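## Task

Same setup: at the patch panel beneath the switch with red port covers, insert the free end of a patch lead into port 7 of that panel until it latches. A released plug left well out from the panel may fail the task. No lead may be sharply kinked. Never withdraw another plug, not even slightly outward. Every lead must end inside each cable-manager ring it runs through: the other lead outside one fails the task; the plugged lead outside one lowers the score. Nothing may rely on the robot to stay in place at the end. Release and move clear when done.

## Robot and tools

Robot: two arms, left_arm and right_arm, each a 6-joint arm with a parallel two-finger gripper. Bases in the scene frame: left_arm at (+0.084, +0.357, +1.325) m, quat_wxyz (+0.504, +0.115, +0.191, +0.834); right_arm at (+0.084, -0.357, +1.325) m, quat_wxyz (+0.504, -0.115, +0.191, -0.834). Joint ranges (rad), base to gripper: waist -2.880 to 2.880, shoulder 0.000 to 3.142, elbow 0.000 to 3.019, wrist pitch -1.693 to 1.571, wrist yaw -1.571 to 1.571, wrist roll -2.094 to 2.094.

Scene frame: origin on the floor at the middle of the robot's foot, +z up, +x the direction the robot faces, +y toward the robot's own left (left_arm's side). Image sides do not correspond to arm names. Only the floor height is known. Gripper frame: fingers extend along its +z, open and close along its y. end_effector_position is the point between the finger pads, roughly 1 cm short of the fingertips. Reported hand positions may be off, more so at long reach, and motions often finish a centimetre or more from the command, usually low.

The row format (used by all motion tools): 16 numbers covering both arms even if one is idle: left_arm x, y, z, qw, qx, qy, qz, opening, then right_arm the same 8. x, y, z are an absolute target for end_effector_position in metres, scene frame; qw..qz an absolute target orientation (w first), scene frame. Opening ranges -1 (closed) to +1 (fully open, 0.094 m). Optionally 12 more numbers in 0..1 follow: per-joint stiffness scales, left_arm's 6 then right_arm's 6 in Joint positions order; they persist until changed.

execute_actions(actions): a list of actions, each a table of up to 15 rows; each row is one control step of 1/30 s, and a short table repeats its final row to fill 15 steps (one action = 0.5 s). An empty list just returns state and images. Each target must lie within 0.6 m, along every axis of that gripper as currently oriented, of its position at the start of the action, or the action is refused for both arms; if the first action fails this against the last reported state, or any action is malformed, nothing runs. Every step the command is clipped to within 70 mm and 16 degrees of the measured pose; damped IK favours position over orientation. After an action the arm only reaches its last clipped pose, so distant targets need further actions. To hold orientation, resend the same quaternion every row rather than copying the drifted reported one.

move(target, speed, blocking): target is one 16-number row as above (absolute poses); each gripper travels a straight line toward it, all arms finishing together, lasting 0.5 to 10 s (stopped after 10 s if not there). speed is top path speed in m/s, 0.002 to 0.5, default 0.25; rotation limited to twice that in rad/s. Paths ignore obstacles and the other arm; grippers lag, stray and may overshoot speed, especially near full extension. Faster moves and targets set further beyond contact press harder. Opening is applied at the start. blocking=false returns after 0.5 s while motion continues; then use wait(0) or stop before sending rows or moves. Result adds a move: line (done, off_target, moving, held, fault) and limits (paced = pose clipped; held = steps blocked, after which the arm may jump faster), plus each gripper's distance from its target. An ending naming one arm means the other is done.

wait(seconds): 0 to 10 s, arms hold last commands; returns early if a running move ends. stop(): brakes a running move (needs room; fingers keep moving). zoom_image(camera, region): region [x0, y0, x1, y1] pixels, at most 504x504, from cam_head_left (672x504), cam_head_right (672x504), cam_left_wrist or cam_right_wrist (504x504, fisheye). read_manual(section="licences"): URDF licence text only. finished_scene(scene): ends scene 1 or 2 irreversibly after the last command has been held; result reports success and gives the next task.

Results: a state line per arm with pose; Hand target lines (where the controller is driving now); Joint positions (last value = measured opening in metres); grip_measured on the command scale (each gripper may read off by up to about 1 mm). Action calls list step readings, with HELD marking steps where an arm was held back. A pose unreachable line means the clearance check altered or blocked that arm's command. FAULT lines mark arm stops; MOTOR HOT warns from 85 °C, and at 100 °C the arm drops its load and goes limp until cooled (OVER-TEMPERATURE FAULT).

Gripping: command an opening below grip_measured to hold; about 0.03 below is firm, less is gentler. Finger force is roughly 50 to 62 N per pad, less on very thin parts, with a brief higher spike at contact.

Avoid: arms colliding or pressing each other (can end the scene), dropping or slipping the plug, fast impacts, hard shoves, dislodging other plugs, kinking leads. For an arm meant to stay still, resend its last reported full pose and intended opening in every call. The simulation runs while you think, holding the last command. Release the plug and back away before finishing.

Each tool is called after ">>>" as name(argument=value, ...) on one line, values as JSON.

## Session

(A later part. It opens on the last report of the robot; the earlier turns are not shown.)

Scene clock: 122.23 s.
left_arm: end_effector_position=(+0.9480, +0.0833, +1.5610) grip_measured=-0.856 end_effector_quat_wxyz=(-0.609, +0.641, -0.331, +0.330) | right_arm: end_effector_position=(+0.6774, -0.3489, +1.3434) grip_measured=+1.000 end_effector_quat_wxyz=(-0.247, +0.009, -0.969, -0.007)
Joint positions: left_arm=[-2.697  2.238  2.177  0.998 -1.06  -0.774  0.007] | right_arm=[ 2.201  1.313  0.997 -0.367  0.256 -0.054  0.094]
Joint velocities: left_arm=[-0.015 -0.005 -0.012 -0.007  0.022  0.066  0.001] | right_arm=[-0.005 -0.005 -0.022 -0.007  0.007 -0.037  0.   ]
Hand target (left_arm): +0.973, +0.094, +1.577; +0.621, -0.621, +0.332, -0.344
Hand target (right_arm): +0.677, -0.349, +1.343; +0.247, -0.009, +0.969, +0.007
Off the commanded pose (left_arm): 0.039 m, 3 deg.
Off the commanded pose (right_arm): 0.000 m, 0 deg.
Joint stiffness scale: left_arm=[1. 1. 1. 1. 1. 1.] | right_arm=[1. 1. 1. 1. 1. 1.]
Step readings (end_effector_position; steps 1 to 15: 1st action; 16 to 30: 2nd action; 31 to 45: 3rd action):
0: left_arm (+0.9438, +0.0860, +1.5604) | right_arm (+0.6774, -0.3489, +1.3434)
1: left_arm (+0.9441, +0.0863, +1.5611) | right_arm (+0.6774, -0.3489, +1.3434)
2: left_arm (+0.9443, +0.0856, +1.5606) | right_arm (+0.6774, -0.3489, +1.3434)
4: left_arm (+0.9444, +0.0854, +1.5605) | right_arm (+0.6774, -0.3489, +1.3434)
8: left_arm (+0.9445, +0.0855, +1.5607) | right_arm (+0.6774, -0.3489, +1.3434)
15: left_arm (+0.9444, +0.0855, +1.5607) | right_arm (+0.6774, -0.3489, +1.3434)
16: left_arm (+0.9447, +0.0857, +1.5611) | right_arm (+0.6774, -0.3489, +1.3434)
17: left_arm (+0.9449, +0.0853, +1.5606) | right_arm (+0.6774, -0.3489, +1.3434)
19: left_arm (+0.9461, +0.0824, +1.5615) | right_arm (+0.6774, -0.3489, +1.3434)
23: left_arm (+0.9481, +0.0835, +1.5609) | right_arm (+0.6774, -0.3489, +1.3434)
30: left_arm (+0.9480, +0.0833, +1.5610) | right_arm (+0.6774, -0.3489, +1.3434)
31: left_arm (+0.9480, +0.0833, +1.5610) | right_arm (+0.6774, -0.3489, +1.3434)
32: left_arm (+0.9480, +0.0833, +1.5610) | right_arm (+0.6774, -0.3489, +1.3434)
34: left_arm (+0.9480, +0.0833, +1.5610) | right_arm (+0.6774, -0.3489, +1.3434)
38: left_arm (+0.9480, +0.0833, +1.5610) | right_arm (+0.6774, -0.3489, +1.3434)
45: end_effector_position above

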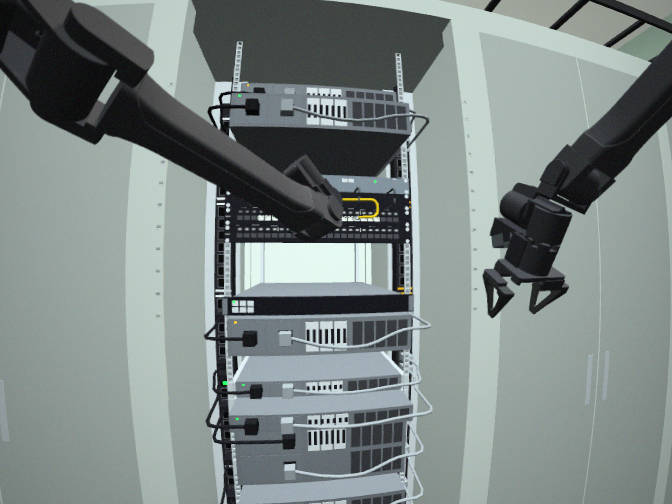

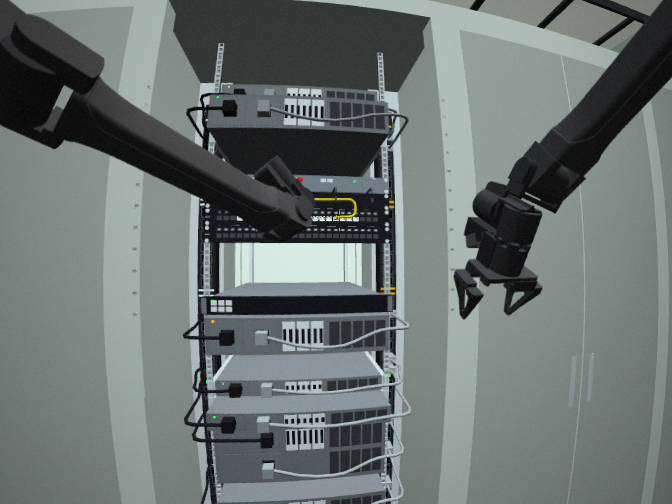

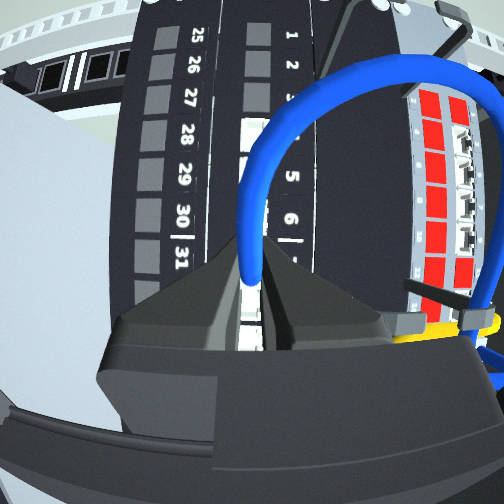

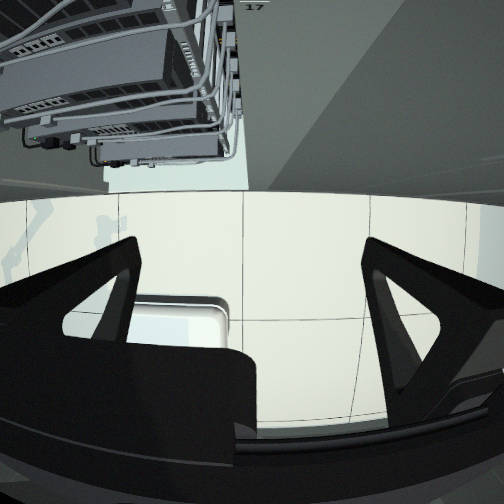

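>>> execute_actions(actions=[[[0.992,0.093,1.578,0.628,-0.615,0.334,-0.341,-0.91,0.6774,-0.3489,1.3434,-0.247,0.009,-0.969,-0.007,1]],[[1.000,0.095,1.578,0.632,-0.611,0.334,-0.341,-0.91,0.6774,-0.3489,1.3434,-0.247,0.009,-0.969,-0.007,1]],[[1.000,0.095,1.578,0.632,-0.611,0.334,-0.341,-0.91,0.6774,-0.3489,1.3434,-0.247,0.009,-0.969,-0.007,1]]])

>>> zoom_image(camera="cam_left_wrist", region=[150,150,350,350])

Scene clock: 124.20 s.
left_arm: end_effector_position=(+0.9486, +0.0834, +1.5608) grip_measured=-0.856 end_effector_quat_wxyz=(-0.609, +0.645, -0.329, +0.325) | right_arm: end_effector_position=(+0.6774, -0.3489, +1.3434) grip_measured=+1.000 end_effector_quat_wxyz=(-0.247, +0.009, -0.969, -0.007)
Joint positions: left_arm=[-2.698  2.247  2.195  0.998 -1.072 -0.765  0.007] | right_arm=[ 2.201  1.313  0.997 -0.367  0.256 -0.054  0.094]
Joint velocities: left_arm=[-0.024  0.005 -0.002 -0.007 -0.037 -0.022  0.   ] | right_arm=[-0.015 -0.005  0.002 -0.017  0.051 -0.037  0.   ]
Hand target (left_arm): +0.983, +0.101, +1.576; +0.631, -0.611, +0.335, -0.341
Hand target (right_arm): +0.677, -0.349, +1.343; +0.247, -0.009, +0.969, +0.007
Off the commanded pose (left_arm): 0.055 m, 5 deg.
Off the commanded pose (right_arm): 0.000 m, 0 deg.
Joint stiffness scale: left_arm=[1. 1. 1. 1. 1. 1.] | right_arm=[1. 1. 1. 1. 1. 1.]
Step readings (end_effector_position; steps 1 to 15: 1st action; 16 to 30: 2nd action; 31 to 45: 3rd action):
0: left_arm (+0.9480, +0.0833, +1.5610) | right_arm (+0.6774, -0.3489, +1.3434)
1: left_arm (+0.9482, +0.0833, +1.5613) | right_arm (+0.6774, -0.3489, +1.3434)
2: left_arm (+0.9483, +0.0834, +1.5611) | right_arm (+0.6774, -0.3489, +1.3434)
4: left_arm (+0.9483, +0.0834, +1.5610) | right_arm (+0.6774, -0.3489, +1.3434)
8: left_arm (+0.9484, +0.0834, +1.5610) | right_arm (+0.6774, -0.3489, +1.3434)
15: left_arm (+0.9484, +0.0834, +1.5610) | right_arm (+0.6774, -0.3489, +1.3434)
16: left_arm (+0.9485, +0.0834, +1.5611) | right_arm (+0.6774, -0.3489, +1.3434)
17: left_arm (+0.9486, +0.0834, +1.5609) | right_arm (+0.6774, -0.3489, +1.3434)
19: left_arm (+0.9486, +0.0834, +1.5610) | right_arm (+0.6774, -0.3489, +1.3434)
23: left_arm (+0.9486, +0.0834, +1.5608) | right_arm (+0.6774, -0.3489, +1.3434)
30: left_arm (+0.9486, +0.0834, +1.5608) | right_arm (+0.6774, -0.3489, +1.3434)
31: left_arm (+0.9486, +0.0834, +1.5608) | right_arm (+0.6774, -0.3489, +1.3434)
32: left_arm (+0.9486, +0.0834, +1.5608) | right_arm (+0.6774, -0.3489, +1.3434)
34: left_arm (+0.9486, +0.0834, +1.5608) | right_arm (+0.6774, -0.3489, +1.3434)
38: left_arm (+0.9486, +0.0834, +1.5608) | right_arm (+0.6774, -0.3489, +1.3434)
45: end_effector_position above

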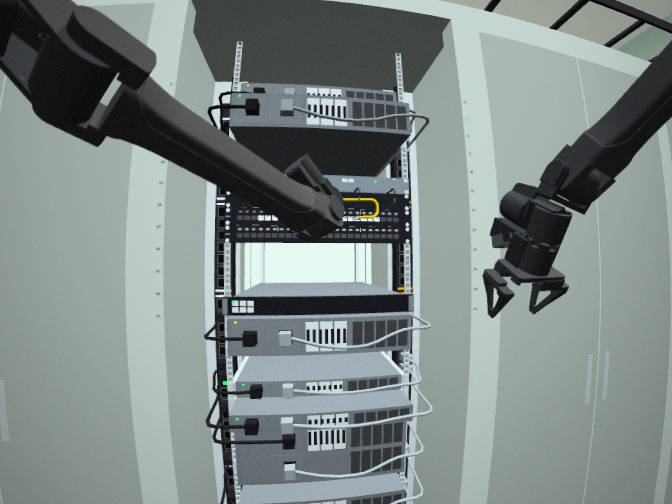

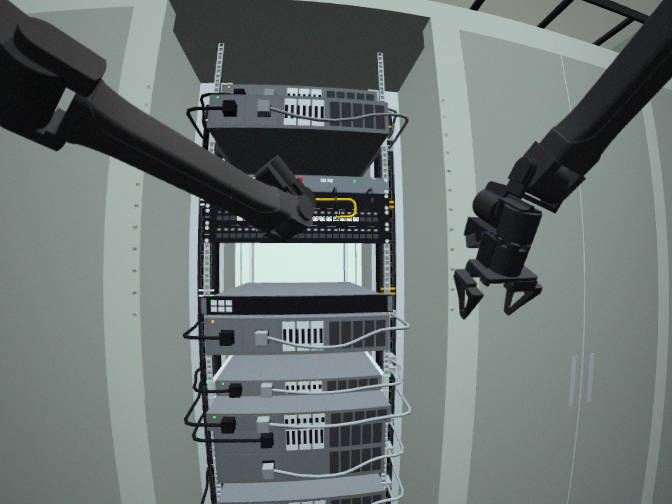

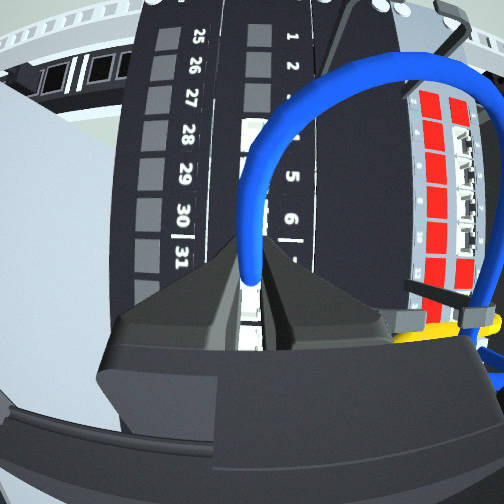

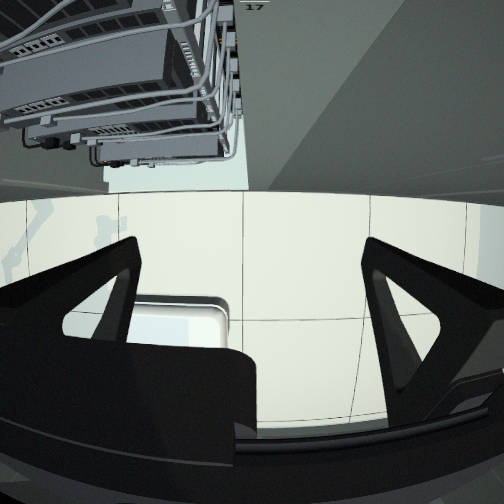

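Region (150, 150, 350, 350) of cam_left_wrist's 504x504 image, scaled by 2.520, with more detail than that image has.

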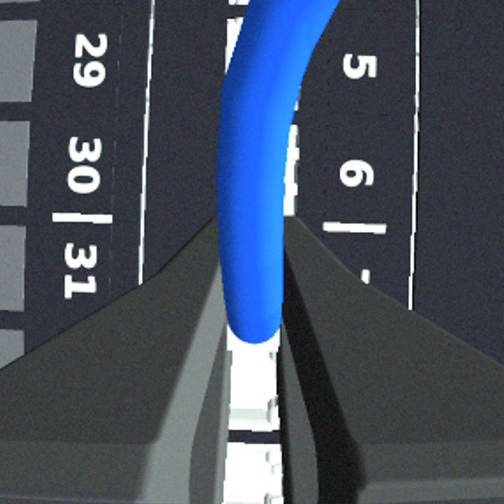

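>>> execute_actions(actions=[[[0.975,0.095,1.579,0.6214,-0.6214,0.331,-0.344,-0.91,0.6774,-0.3489,1.3434,-0.247,0.009,-0.969,-0.007,1]],[[0.960,0.096,1.581,0.6214,-0.6214,0.331,-0.344,-0.91,0.6774,-0.3489,1.3434,-0.247,0.009,-0.969,-0.007,1]],[[0.960,0.096,1.581,0.6214,-0.6214,0.331,-0.344,-0.91,0.6774,-0.3489,1.3434,-0.247,0.009,-0.969,-0.007,1]]])

Scene clock: 126.37 s.
left_arm: end_effector_position=(+0.9470, +0.0820, +1.5610) grip_measured=-0.856 end_effector_quat_wxyz=(-0.611, +0.635, -0.334, +0.333) | right_arm: end_effector_position=(+0.6774, -0.3489, +1.3434) grip_measured=+1.000 end_effector_quat_wxyz=(-0.247, +0.009, -0.969, -0.007)
Joint positions: left_arm=[-2.697  2.234  2.164  1.008 -1.046 -0.767  0.007] | right_arm=[ 2.201  1.313  0.997 -0.367  0.256 -0.054  0.094]
Joint velocities: left_arm=[-0.005  0.005 -0.012 -0.002 -0.022 -0.022  0.001] | right_arm=[-0.015 -0.005  0.007 -0.007  0.037 -0.037  0.   ]
Hand target (left_arm): +0.958, +0.097, +1.581; +0.622, -0.621, +0.331, -0.344
Hand target (right_arm): +0.677, -0.349, +1.343; +0.247, -0.009, +0.969, +0.007
Off the commanded pose (left_arm): 0.028 m, 2 deg.
Off the commanded pose (right_arm): 0.000 m, 0 deg.
Joint stiffness scale: left_arm=[1. 1. 1. 1. 1. 1.] | right_arm=[1. 1. 1. 1. 1. 1.]
Step readings (end_effector_position; steps 1 to 15: 1st action; 16 to 30: 2nd action; 31 to 45: 3rd action):
0: left_arm (+0.9486, +0.0834, +1.5608) | right_arm (+0.6774, -0.3489, +1.3434)
1: left_arm (+0.9480, +0.0829, +1.5608) | right_arm (+0.6774, -0.3489, +1.3434)
2: left_arm (+0.9480, +0.0829, +1.5608) | right_arm (+0.6774, -0.3489, +1.3434)
4: left_arm (+0.9480, +0.0829, +1.5608) | right_arm (+0.6774, -0.3489, +1.3434)
8: left_arm (+0.9480, +0.0829, +1.5608) | right_arm (+0.6774, -0.3489, +1.3434)
15: left_arm (+0.9480, +0.0829, +1.5608) | right_arm (+0.6774, -0.3489, +1.3434)
16: left_arm (+0.9475, +0.0825, +1.5603) | right_arm (+0.6774, -0.3489, +1.3434)
17: left_arm (+0.9470, +0.0819, +1.5611) | right_arm (+0.6774, -0.3489, +1.3434)
19: left_arm (+0.9470, +0.0820, +1.5611) | right_arm (+0.6774, -0.3489, +1.3434)
23: left_arm (+0.9470, +0.0820, +1.5610) | right_arm (+0.6774, -0.3489, +1.3434)
30: left_arm (+0.9470, +0.0820, +1.5610) | right_arm (+0.6774, -0.3489, +1.3434)
31: left_arm (+0.9470, +0.0820, +1.5610) | right_arm (+0.6774, -0.3489, +1.3434)
32: left_arm (+0.9470, +0.0820, +1.5610) | right_arm (+0.6774, -0.3489, +1.3434)
34: left_arm (+0.9470, +0.0820, +1.5610) | right_arm (+0.6774, -0.3489, +1.3434)
38: left_arm (+0.9470, +0.0820, +1.5610) | right_arm (+0.6774, -0.3489, +1.3434)
45: end_effector_position above

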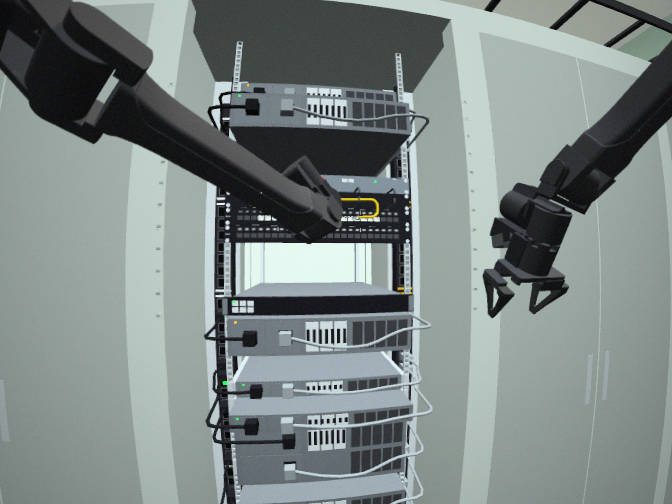

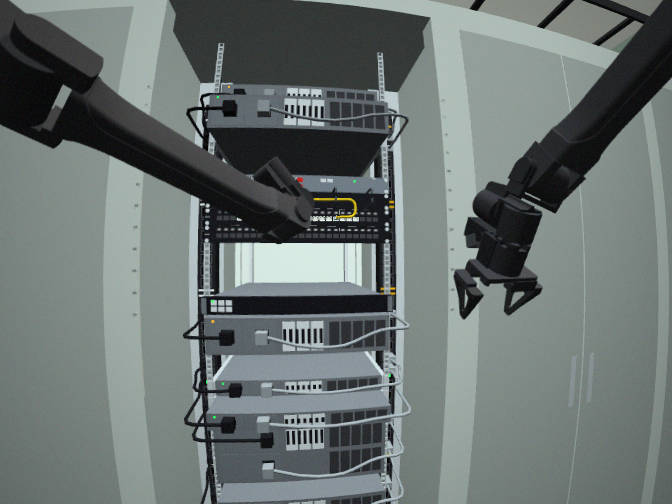

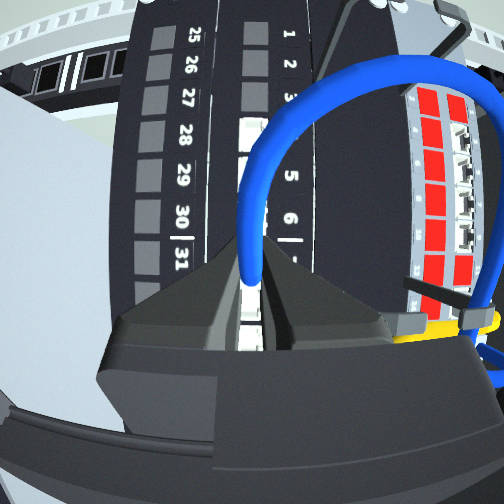

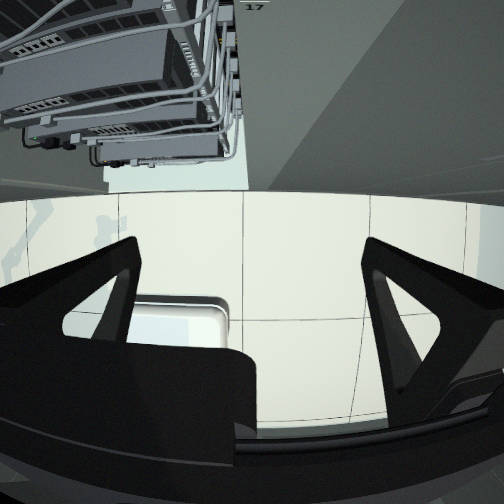

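>>> execute_actions(actions=[[[0.960,0.096,1.581,0.6214,-0.6214,0.331,-0.344,-0.72,0.6774,-0.3489,1.3434,-0.247,0.009,-0.969,-0.007,1]]])

>>> zoom_image(camera="cam_left_wrist", region=[150,150,350,350])

Scene clock: 127.07 s.
left_arm: end_effector_position=(+0.9471, +0.0810, +1.5607) grip_measured=-0.723 end_effector_quat_wxyz=(-0.612, +0.633, -0.336, +0.335) | right_arm: end_effector_position=(+0.6774, -0.3489, +1.3434) grip_measured=+1.000 end_effector_quat_wxyz=(-0.247, +0.009, -0.969, -0.007)
Joint positions: left_arm=[-2.697  2.234  2.16   1.008 -1.039 -0.767  0.013] | right_arm=[ 2.201  1.313  0.997 -0.367  0.256 -0.054  0.094]
Joint velocities: left_arm=[-0.005 -0.005  0.002  0.007 -0.037 -0.037  0.001] | right_arm=[-0.005  0.005 -0.007 -0.007  0.007  0.051  0.   ]
Hand target (left_arm): +0.958, +0.097, +1.581; +0.622, -0.621, +0.331, -0.344
Hand target (right_arm): +0.677, -0.349, +1.343; +0.247, -0.009, +0.969, +0.007
Off the commanded pose (left_arm): 0.028 m, 2 deg.
Off the commanded pose (right_arm): 0.000 m, 0 deg.
Joint stiffness scale: left_arm=[1. 1. 1. 1. 1. 1.] | right_arm=[1. 1. 1. 1. 1. 1.]
Step readings (end_effector_position):
0: left_arm (+0.9470, +0.0820, +1.5610) | right_arm (+0.6774, -0.3489, +1.3434)
1: left_arm (+0.9469, +0.0821, +1.5610) | right_arm (+0.6774, -0.3489, +1.3434)
2: left_arm (+0.9471, +0.0815, +1.5613) | right_arm (+0.6774, -0.3489, +1.3434)
4: left_arm (+0.9471, +0.0810, +1.5607) | right_arm (+0.6774, -0.3489, +1.3434)
8: left_arm (+0.9471, +0.0810, +1.5607) | right_arm (+0.6774, -0.3489, +1.3434)
15: end_effector_position above

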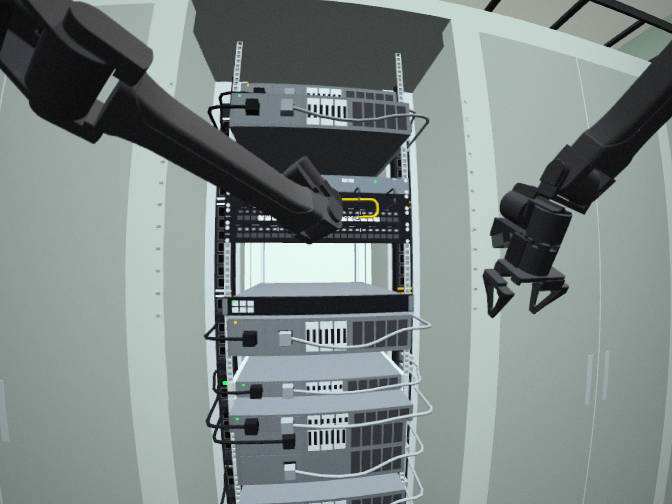

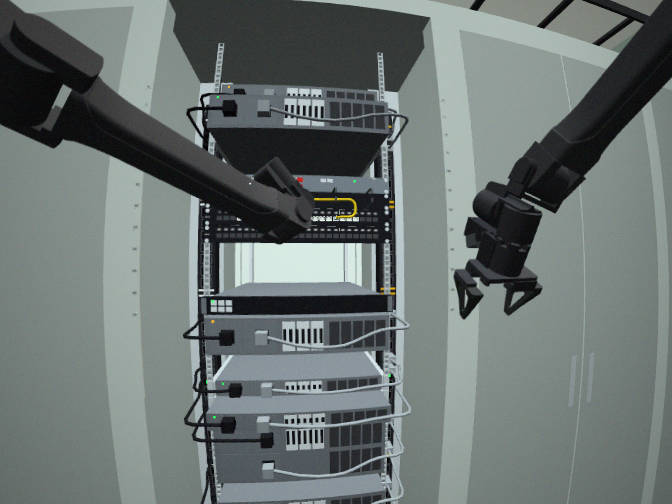

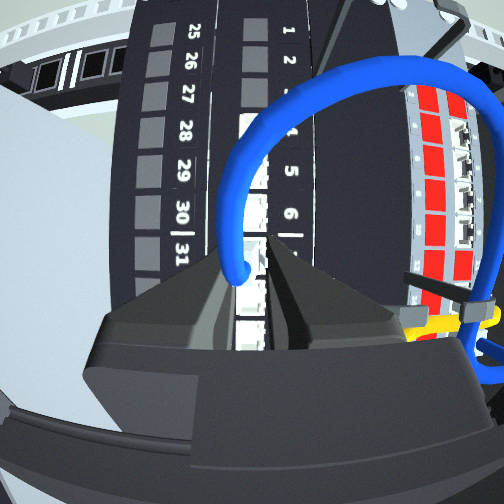

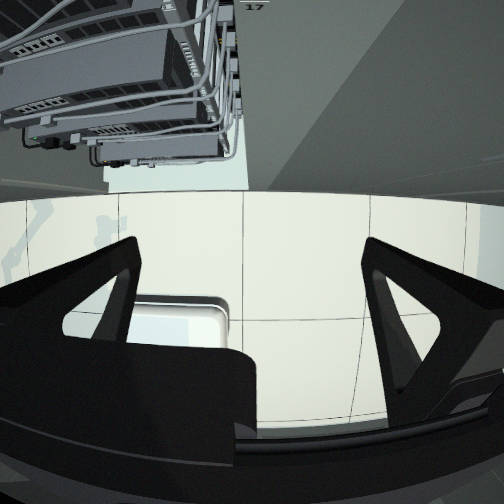

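Region (150, 150, 350, 350) of cam_left_wrist's 504x504 image, scaled by 2.520, with more detail than that image has.

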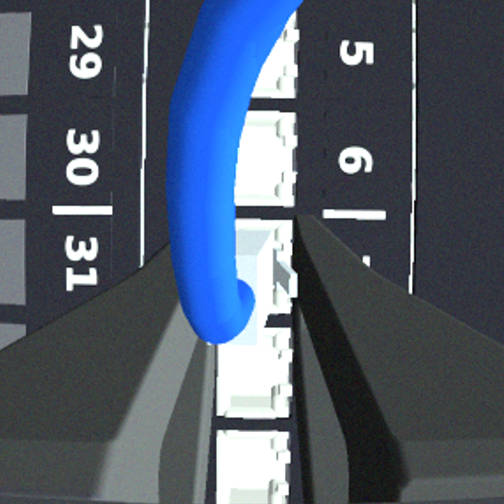

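>>> execute_actions(actions=[[[0.956,0.096,1.582,0.6214,-0.6214,0.331,-0.344,-0.75,0.6774,-0.3489,1.3434,-0.247,0.009,-0.969,-0.007,1]],[[0.956,0.096,1.582,0.6214,-0.6214,0.331,-0.344,-0.75,0.6774,-0.3489,1.3434,-0.247,0.009,-0.969,-0.007,1]]])

>>> zoom_image(camera="cam_left_wrist", region=[150,150,350,350])

Scene clock: 128.30 s.
left_arm: end_effector_position=(+0.9467, +0.0804, +1.5609) grip_measured=-0.747 end_effector_quat_wxyz=(-0.613, +0.630, -0.338, +0.337) | right_arm: end_effector_position=(+0.6774, -0.3489, +1.3434) grip_measured=+1.000 end_effector_quat_wxyz=(-0.247, +0.009, -0.969, -0.007)
Joint positions: left_arm=[-2.697  2.23   2.152  1.01  -1.031 -0.767  0.012] | right_arm=[ 2.201  1.313  0.997 -0.367  0.256 -0.054  0.094]
Joint velocities: left_arm=[-0.024 -0.005 -0.022  0.012 -0.037 -0.007 -0.   ] | right_arm=[-0.015 -0.005 -0.002  0.002 -0.037 -0.022  0.   ]
Hand target (left_arm): +0.954, +0.096, +1.582; +0.621, -0.621, +0.331, -0.344
Hand target (right_arm): +0.677, -0.349, +1.343; +0.247, -0.009, +0.969, +0.007
Off the commanded pose (left_arm): 0.028 m, 2 deg.
Off the commanded pose (right_arm): 0.000 m, 0 deg.
Joint stiffness scale: left_arm=[1. 1. 1. 1. 1. 1.] | right_arm=[1. 1. 1. 1. 1. 1.]
Step readings (end_effector_position; steps 1 to 15: 1st action; 16 to 30: 2nd action):
0: left_arm (+0.9471, +0.0810, +1.5607) | right_arm (+0.6774, -0.3489, +1.3434)
1: left_arm (+0.9469, +0.0807, +1.5604) | right_arm (+0.6774, -0.3489, +1.3434)
2: left_arm (+0.9468, +0.0807, +1.5609) | right_arm (+0.6774, -0.3489, +1.3434)
4: left_arm (+0.9467, +0.0805, +1.5610) | right_arm (+0.6774, -0.3489, +1.3434)
8: left_arm (+0.9467, +0.0804, +1.5609) | right_arm (+0.6774, -0.3489, +1.3434)
15: left_arm (+0.9467, +0.0804, +1.5609) | right_arm (+0.6774, -0.3489, +1.3434)
16: left_arm (+0.9467, +0.0804, +1.5609) | right_arm (+0.6774, -0.3489, +1.3434)
17: left_arm (+0.9467, +0.0804, +1.5609) | right_arm (+0.6774, -0.3489, +1.3434)
19: left_arm (+0.9467, +0.0804, +1.5609) | right_arm (+0.6774, -0.3489, +1.3434)
23: left_arm (+0.9467, +0.0804, +1.5609) | right_arm (+0.6774, -0.3489, +1.3434)
30: end_effector_position above

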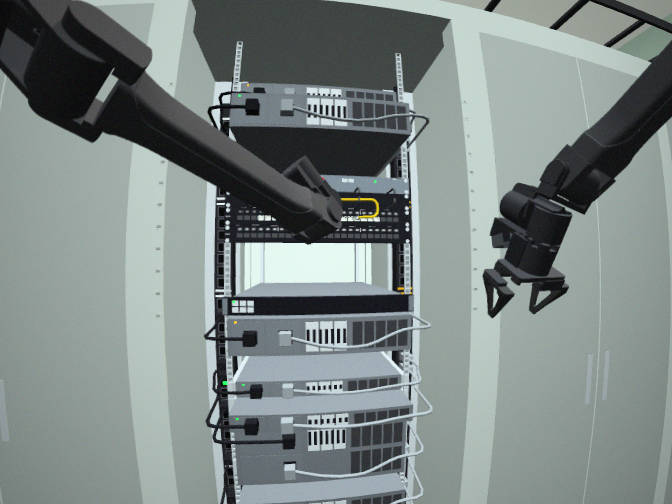

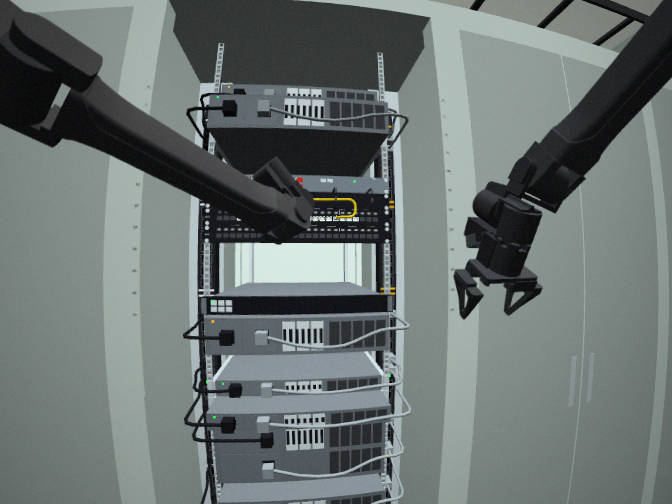

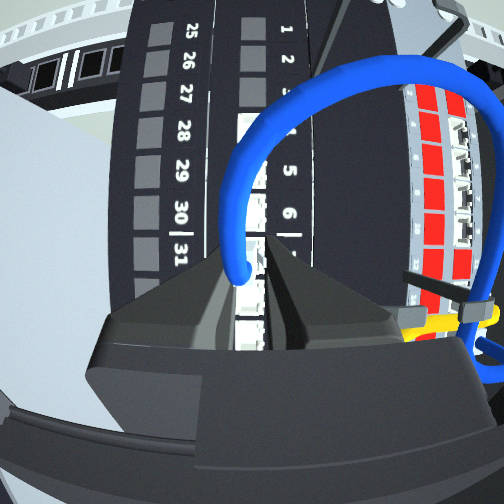

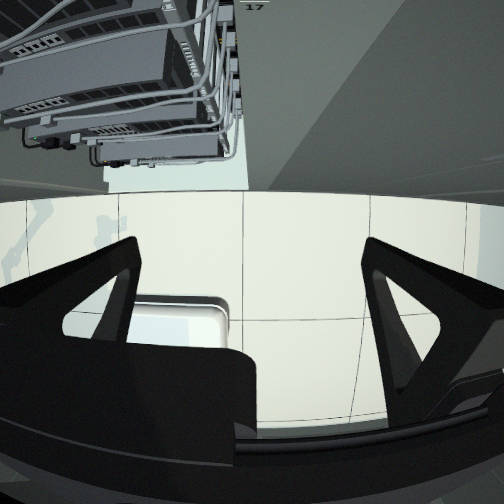

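Region (150, 150, 350, 350) of cam_left_wrist's 504x504 image, scaled by 2.520, with more detail than that image has.

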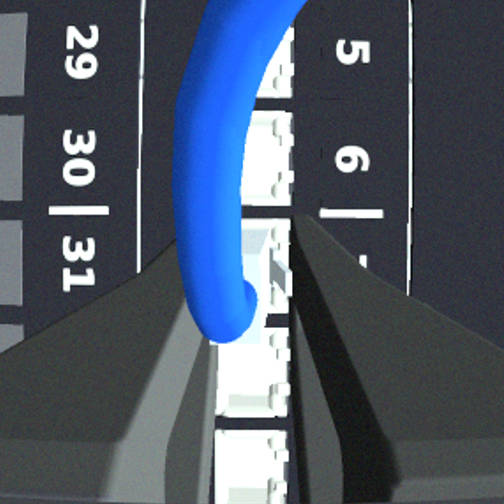

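z stays steady. Continue retreat.

>>> execute_actions(actions=[[[0.952,0.097,1.582,0.6214,-0.6214,0.331,-0.344,-0.75,0.6774,-0.3489,1.3434,-0.247,0.009,-0.969,-0.007,1]],[[0.948,0.098,1.582,0.6214,-0.6214,0.331,-0.344,-0.75,0.6774,-0.3489,1.3434,-0.247,0.009,-0.969,-0.007,1]]])

>>> zoom_image(camera="cam_left_wrist", region=[150,150,350,350])

Scene clock: 129.43 s.
left_arm: end_effector_position=(+0.9452, +0.0785, +1.5599) grip_measured=-0.747 end_effector_quat_wxyz=(-0.615, +0.620, -0.349, +0.341) | right_arm: end_effector_position=(+0.6774, -0.3489, +1.3434) grip_measured=+1.000 end_effector_quat_wxyz=(-0.247, +0.009, -0.969, -0.007)
Joint positions: left_arm=[-2.697  2.216  2.12   1.01  -1.007 -0.765  0.012] | right_arm=[ 2.201  1.313  0.997 -0.367  0.256 -0.054  0.094]
Joint velocities: left_arm=[ 0.015  0.005  0.002 -0.002 -0.037  0.007 -0.001] | right_arm=[-0.015 -0.005 -0.027  0.002  0.066 -0.051  0.   ]
Hand target (left_arm): +0.948, +0.098, +1.582; +0.621, -0.621, +0.331, -0.344
Hand target (right_arm): +0.677, -0.349, +1.343; +0.247, -0.009, +0.969, +0.007
Off the commanded pose (left_arm): 0.030 m, 2 deg.
Off the commanded pose (right_arm): 0.000 m, 0 deg.
Joint stiffness scale: left_arm=[1. 1. 1. 1. 1. 1.] | right_arm=[1. 1. 1. 1. 1. 1.]
Step readings (end_effector_position; steps 1 to 15: 1st action; 16 to 30: 2nd action):
0: left_arm (+0.9467, +0.0804, +1.5609) | right_arm (+0.6774, -0.3489, +1.3434)
1: left_arm (+0.9466, +0.0803, +1.5609) | right_arm (+0.6774, -0.3489, +1.3434)
2: left_arm (+0.9464, +0.0797, +1.5610) | right_arm (+0.6774, -0.3489, +1.3434)
4: left_arm (+0.9465, +0.0794, +1.5609) | right_arm (+0.6774, -0.3489, +1.3434)
8: left_arm (+0.9465, +0.0789, +1.5608) | right_arm (+0.6774, -0.3489, +1.3434)
15: left_arm (+0.9465, +0.0789, +1.5608) | right_arm (+0.6774, -0.3489, +1.3434)
16: left_arm (+0.9463, +0.0787, +1.5604) | right_arm (+0.6774, -0.3489, +1.3434)
17: left_arm (+0.9459, +0.0785, +1.5601) | right_arm (+0.6774, -0.3489, +1.3434)
19: left_arm (+0.9454, +0.0784, +1.5597) | right_arm (+0.6774, -0.3489, +1.3434)
23: left_arm (+0.9452, +0.0786, +1.5601) | right_arm (+0.6774, -0.3489, +1.3434)
30: end_effector_position above

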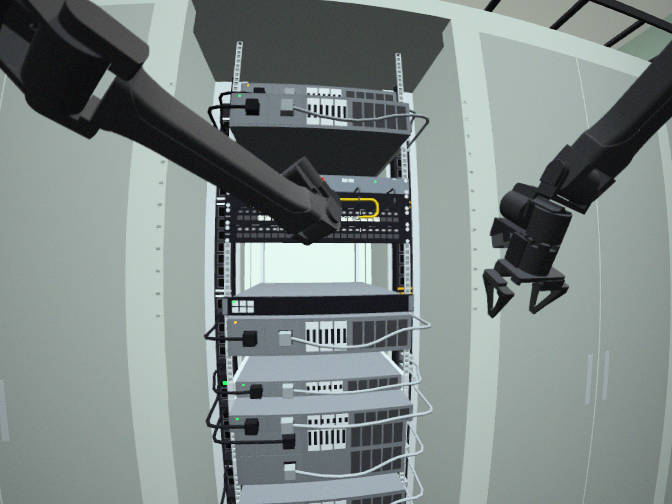

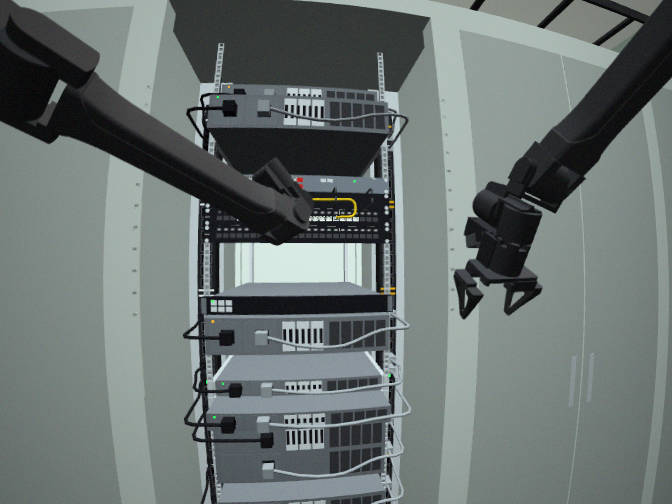

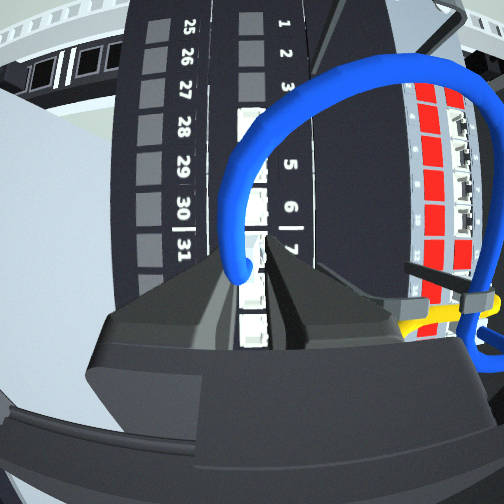

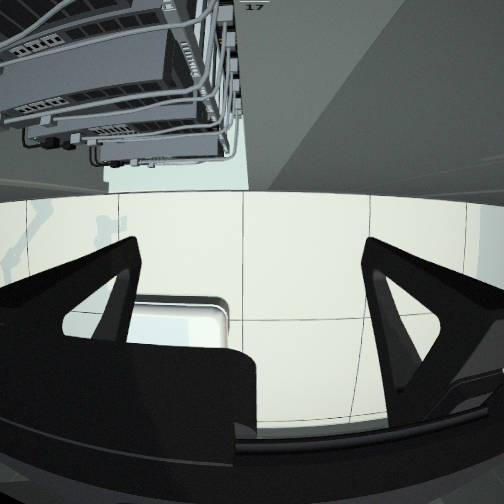

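Region (150, 150, 350, 350) of cam_left_wrist's 504x504 image, scaled by 2.520, with more detail than that image has.

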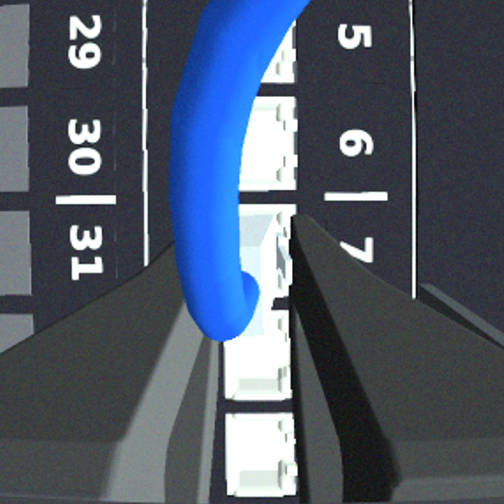

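>>> execute_actions(actions=[[[0.948,0.098,1.582,0.6214,-0.6214,0.331,-0.344,-0.65,0.6774,-0.3489,1.3434,-0.247,0.009,-0.969,-0.007,1]]])

>>> zoom_image(camera="cam_left_wrist", region=[150,150,350,350])

Scene clock: 130.20 s.
left_arm: end_effector_position=(+0.9452, +0.0785, +1.5599) grip_measured=-0.653 end_effector_quat_wxyz=(-0.615, +0.619, -0.349, +0.340) | right_arm: end_effector_position=(+0.6774, -0.3489, +1.3434) grip_measured=+1.000 end_effector_quat_wxyz=(-0.247, +0.009, -0.969, -0.007)
Joint positions: left_arm=[-2.697  2.216  2.12   1.01  -1.007 -0.765  0.016] | right_arm=[ 2.201  1.313  0.997 -0.367  0.256 -0.054  0.094]
Joint velocities: left_arm=[ 0.005 -0.005 -0.002 -0.017 -0.066 -0.051  0.   ] | right_arm=[-0.005 -0.005 -0.007  0.002 -0.095 -0.066  0.   ]
Hand target (left_arm): +0.948, +0.098, +1.582; +0.621, -0.621, +0.331, -0.344
Hand target (right_arm): +0.677, -0.349, +1.343; +0.247, -0.009, +0.969, +0.007
Off the commanded pose (left_arm): 0.030 m, 2 deg.
Off the commanded pose (right_arm): 0.000 m, 0 deg.
Joint stiffness scale: left_arm=[1. 1. 1. 1. 1. 1.] | right_arm=[1. 1. 1. 1. 1. 1.]
Step readings (end_effector_position):
0: left_arm (+0.9452, +0.0785, +1.5599) | right_arm (+0.6774, -0.3489, +1.3434)
1: left_arm (+0.9452, +0.0785, +1.5599) | right_arm (+0.6774, -0.3489, +1.3434)
2: left_arm (+0.9452, +0.0785, +1.5599) | right_arm (+0.6774, -0.3489, +1.3434)
4: left_arm (+0.9452, +0.0785, +1.5599) | right_arm (+0.6774, -0.3489, +1.3434)
8: left_arm (+0.9452, +0.0785, +1.5599) | right_arm (+0.6774, -0.3489, +1.3434)
15: end_effector_position above

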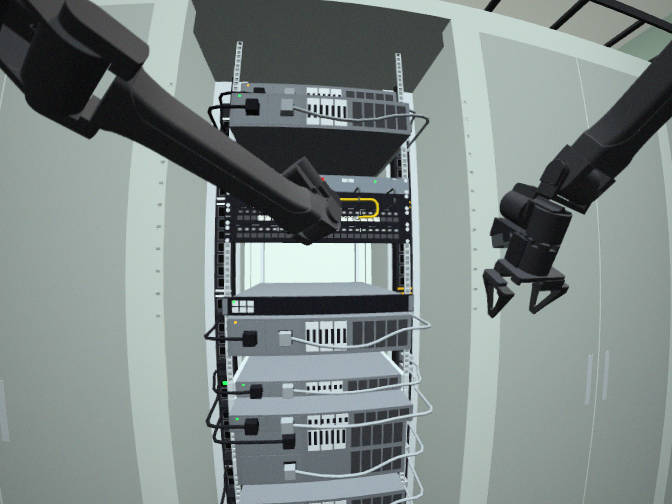

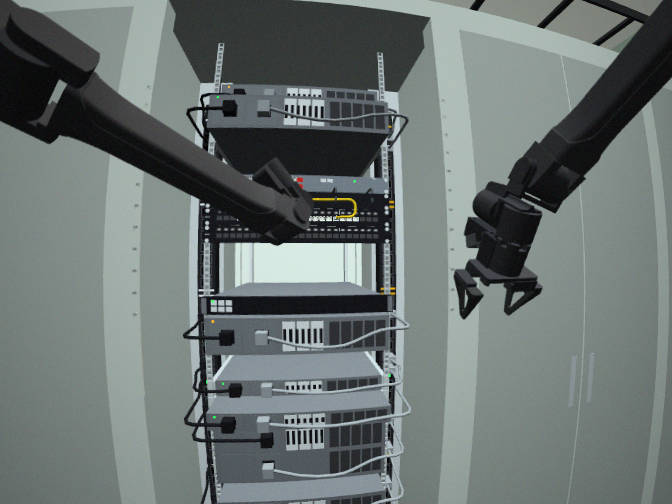

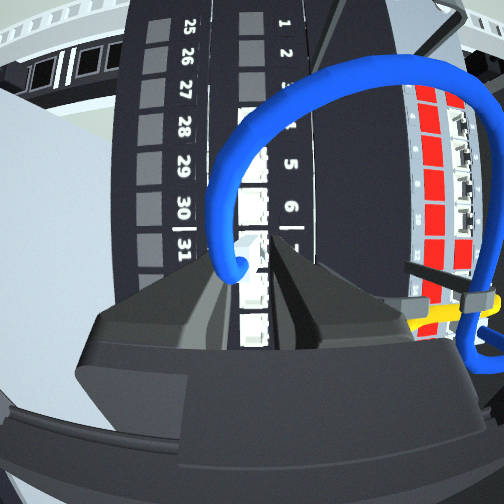

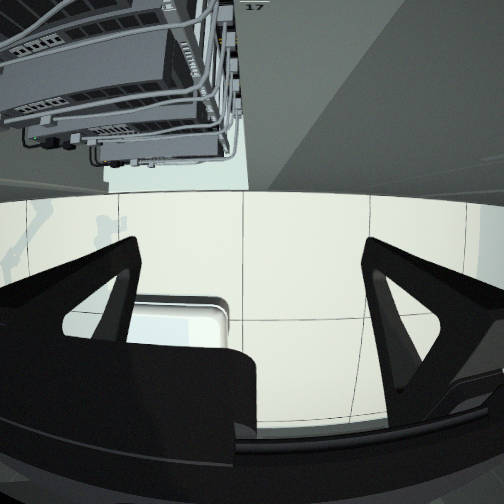

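Region (150, 150, 350, 350) of cam_left_wrist's 504x504 image, scaled by 2.520, with more detail than that image has.

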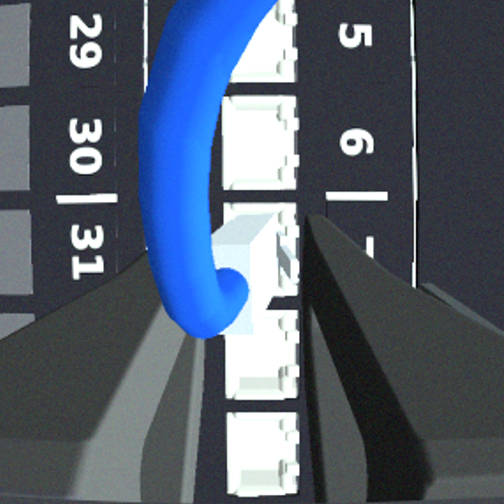

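>>> execute_actions(actions=[[[0.9445,0.099,1.582,0.6214,-0.6214,0.331,-0.344,-0.65,0.6774,-0.3489,1.3434,-0.247,0.009,-0.969,-0.007,1]]])

>>> zoom_image(camera="cam_left_wrist", region=[150,150,350,350])

Scene clock: 130.83 s.
left_arm: end_effector_position=(+0.9428, +0.0786, +1.5568) grip_measured=-0.653 end_effector_quat_wxyz=(-0.615, +0.618, -0.354, +0.338) | right_arm: end_effector_position=(+0.6774, -0.3489, +1.3434) grip_measured=+1.000 end_effector_quat_wxyz=(-0.247, +0.009, -0.969, -0.007)
Joint positions: left_arm=[-2.697  2.208  2.099  1.012 -1.007 -0.763  0.016] | right_arm=[ 2.201  1.313  0.997 -0.367  0.256 -0.054  0.094]
Joint velocities: left_arm=[-0.005 -0.005 -0.012  0.002  0.022  0.022  0.001] | right_arm=[-0.005  0.005 -0.027 -0.012 -0.081  0.007  0.   ]
Hand target (left_arm): +0.945, +0.099, +1.581; +0.621, -0.622, +0.331, -0.344
Hand target (right_arm): +0.677, -0.349, +1.343; +0.247, -0.009, +0.969, +0.007
Off the commanded pose (left_arm): 0.032 m, 3 deg.
Off the commanded pose (right_arm): 0.000 m, 0 deg.
Joint stiffness scale: left_arm=[1. 1. 1. 1. 1. 1.] | right_arm=[1. 1. 1. 1. 1. 1.]
Step readings (end_effector_position):
0: left_arm (+0.9452, +0.0785, +1.5599) | right_arm (+0.6774, -0.3489, +1.3434)
1: left_arm (+0.9448, +0.0783, +1.5591) | right_arm (+0.6774, -0.3489, +1.3434)
2: left_arm (+0.9442, +0.0785, +1.5585) | right_arm (+0.6774, -0.3489, +1.3434)
4: left_arm (+0.9433, +0.0783, +1.5570) | right_arm (+0.6774, -0.3489, +1.3434)
8: left_arm (+0.9428, +0.0785, +1.5567) | right_arm (+0.6774, -0.3489, +1.3434)
15: end_effector_position above

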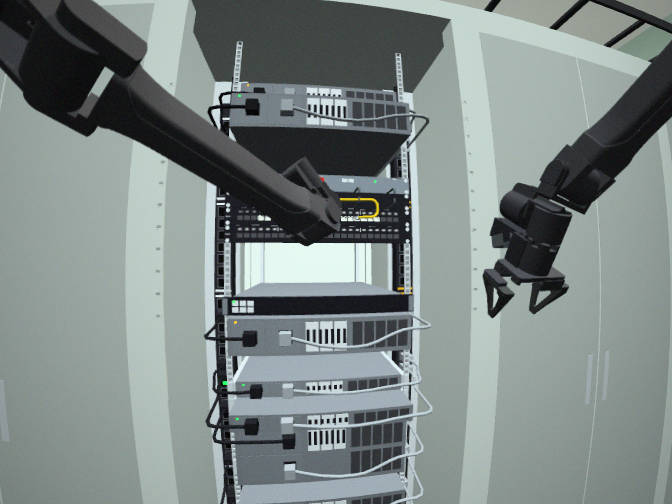

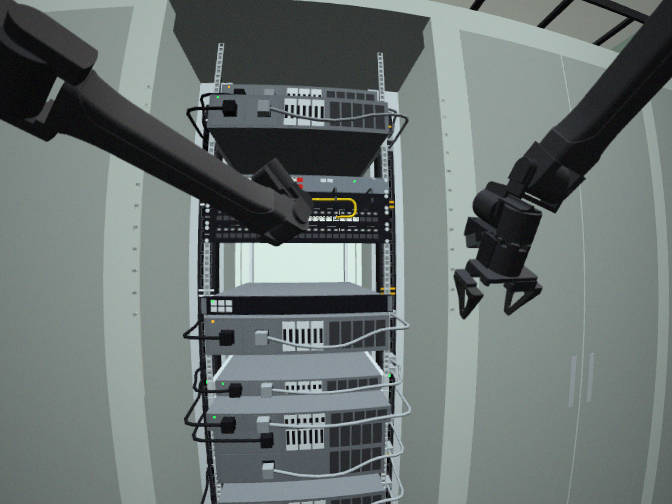

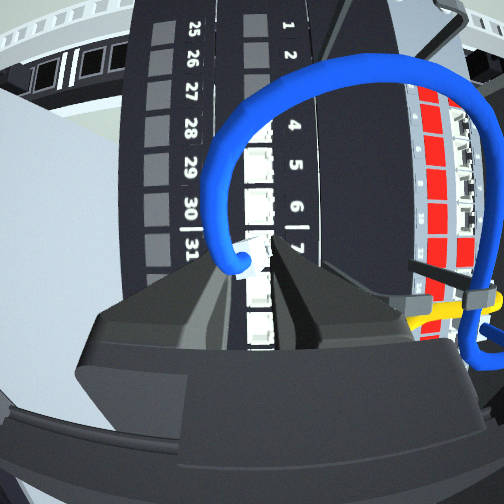

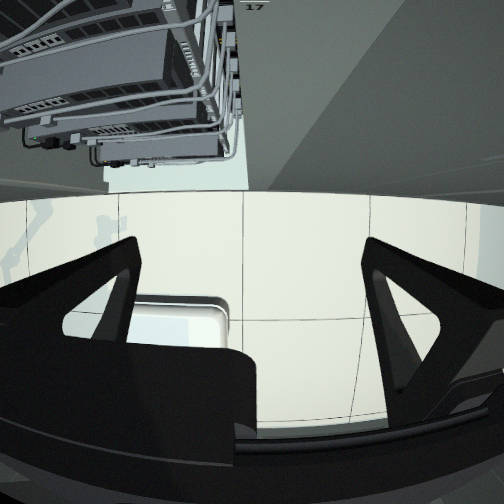

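Region (150, 150, 350, 350) of cam_left_wrist's 504x504 image, scaled by 2.520, with more detail than that image has.

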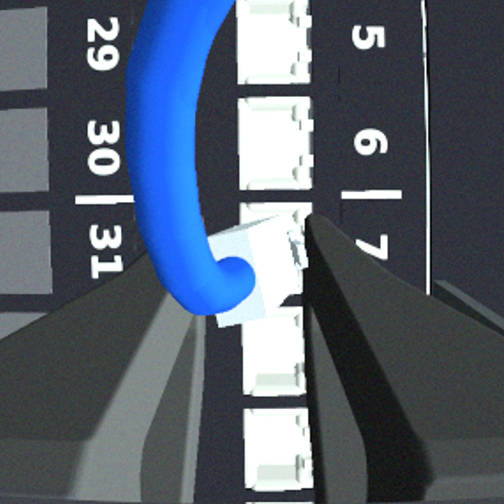

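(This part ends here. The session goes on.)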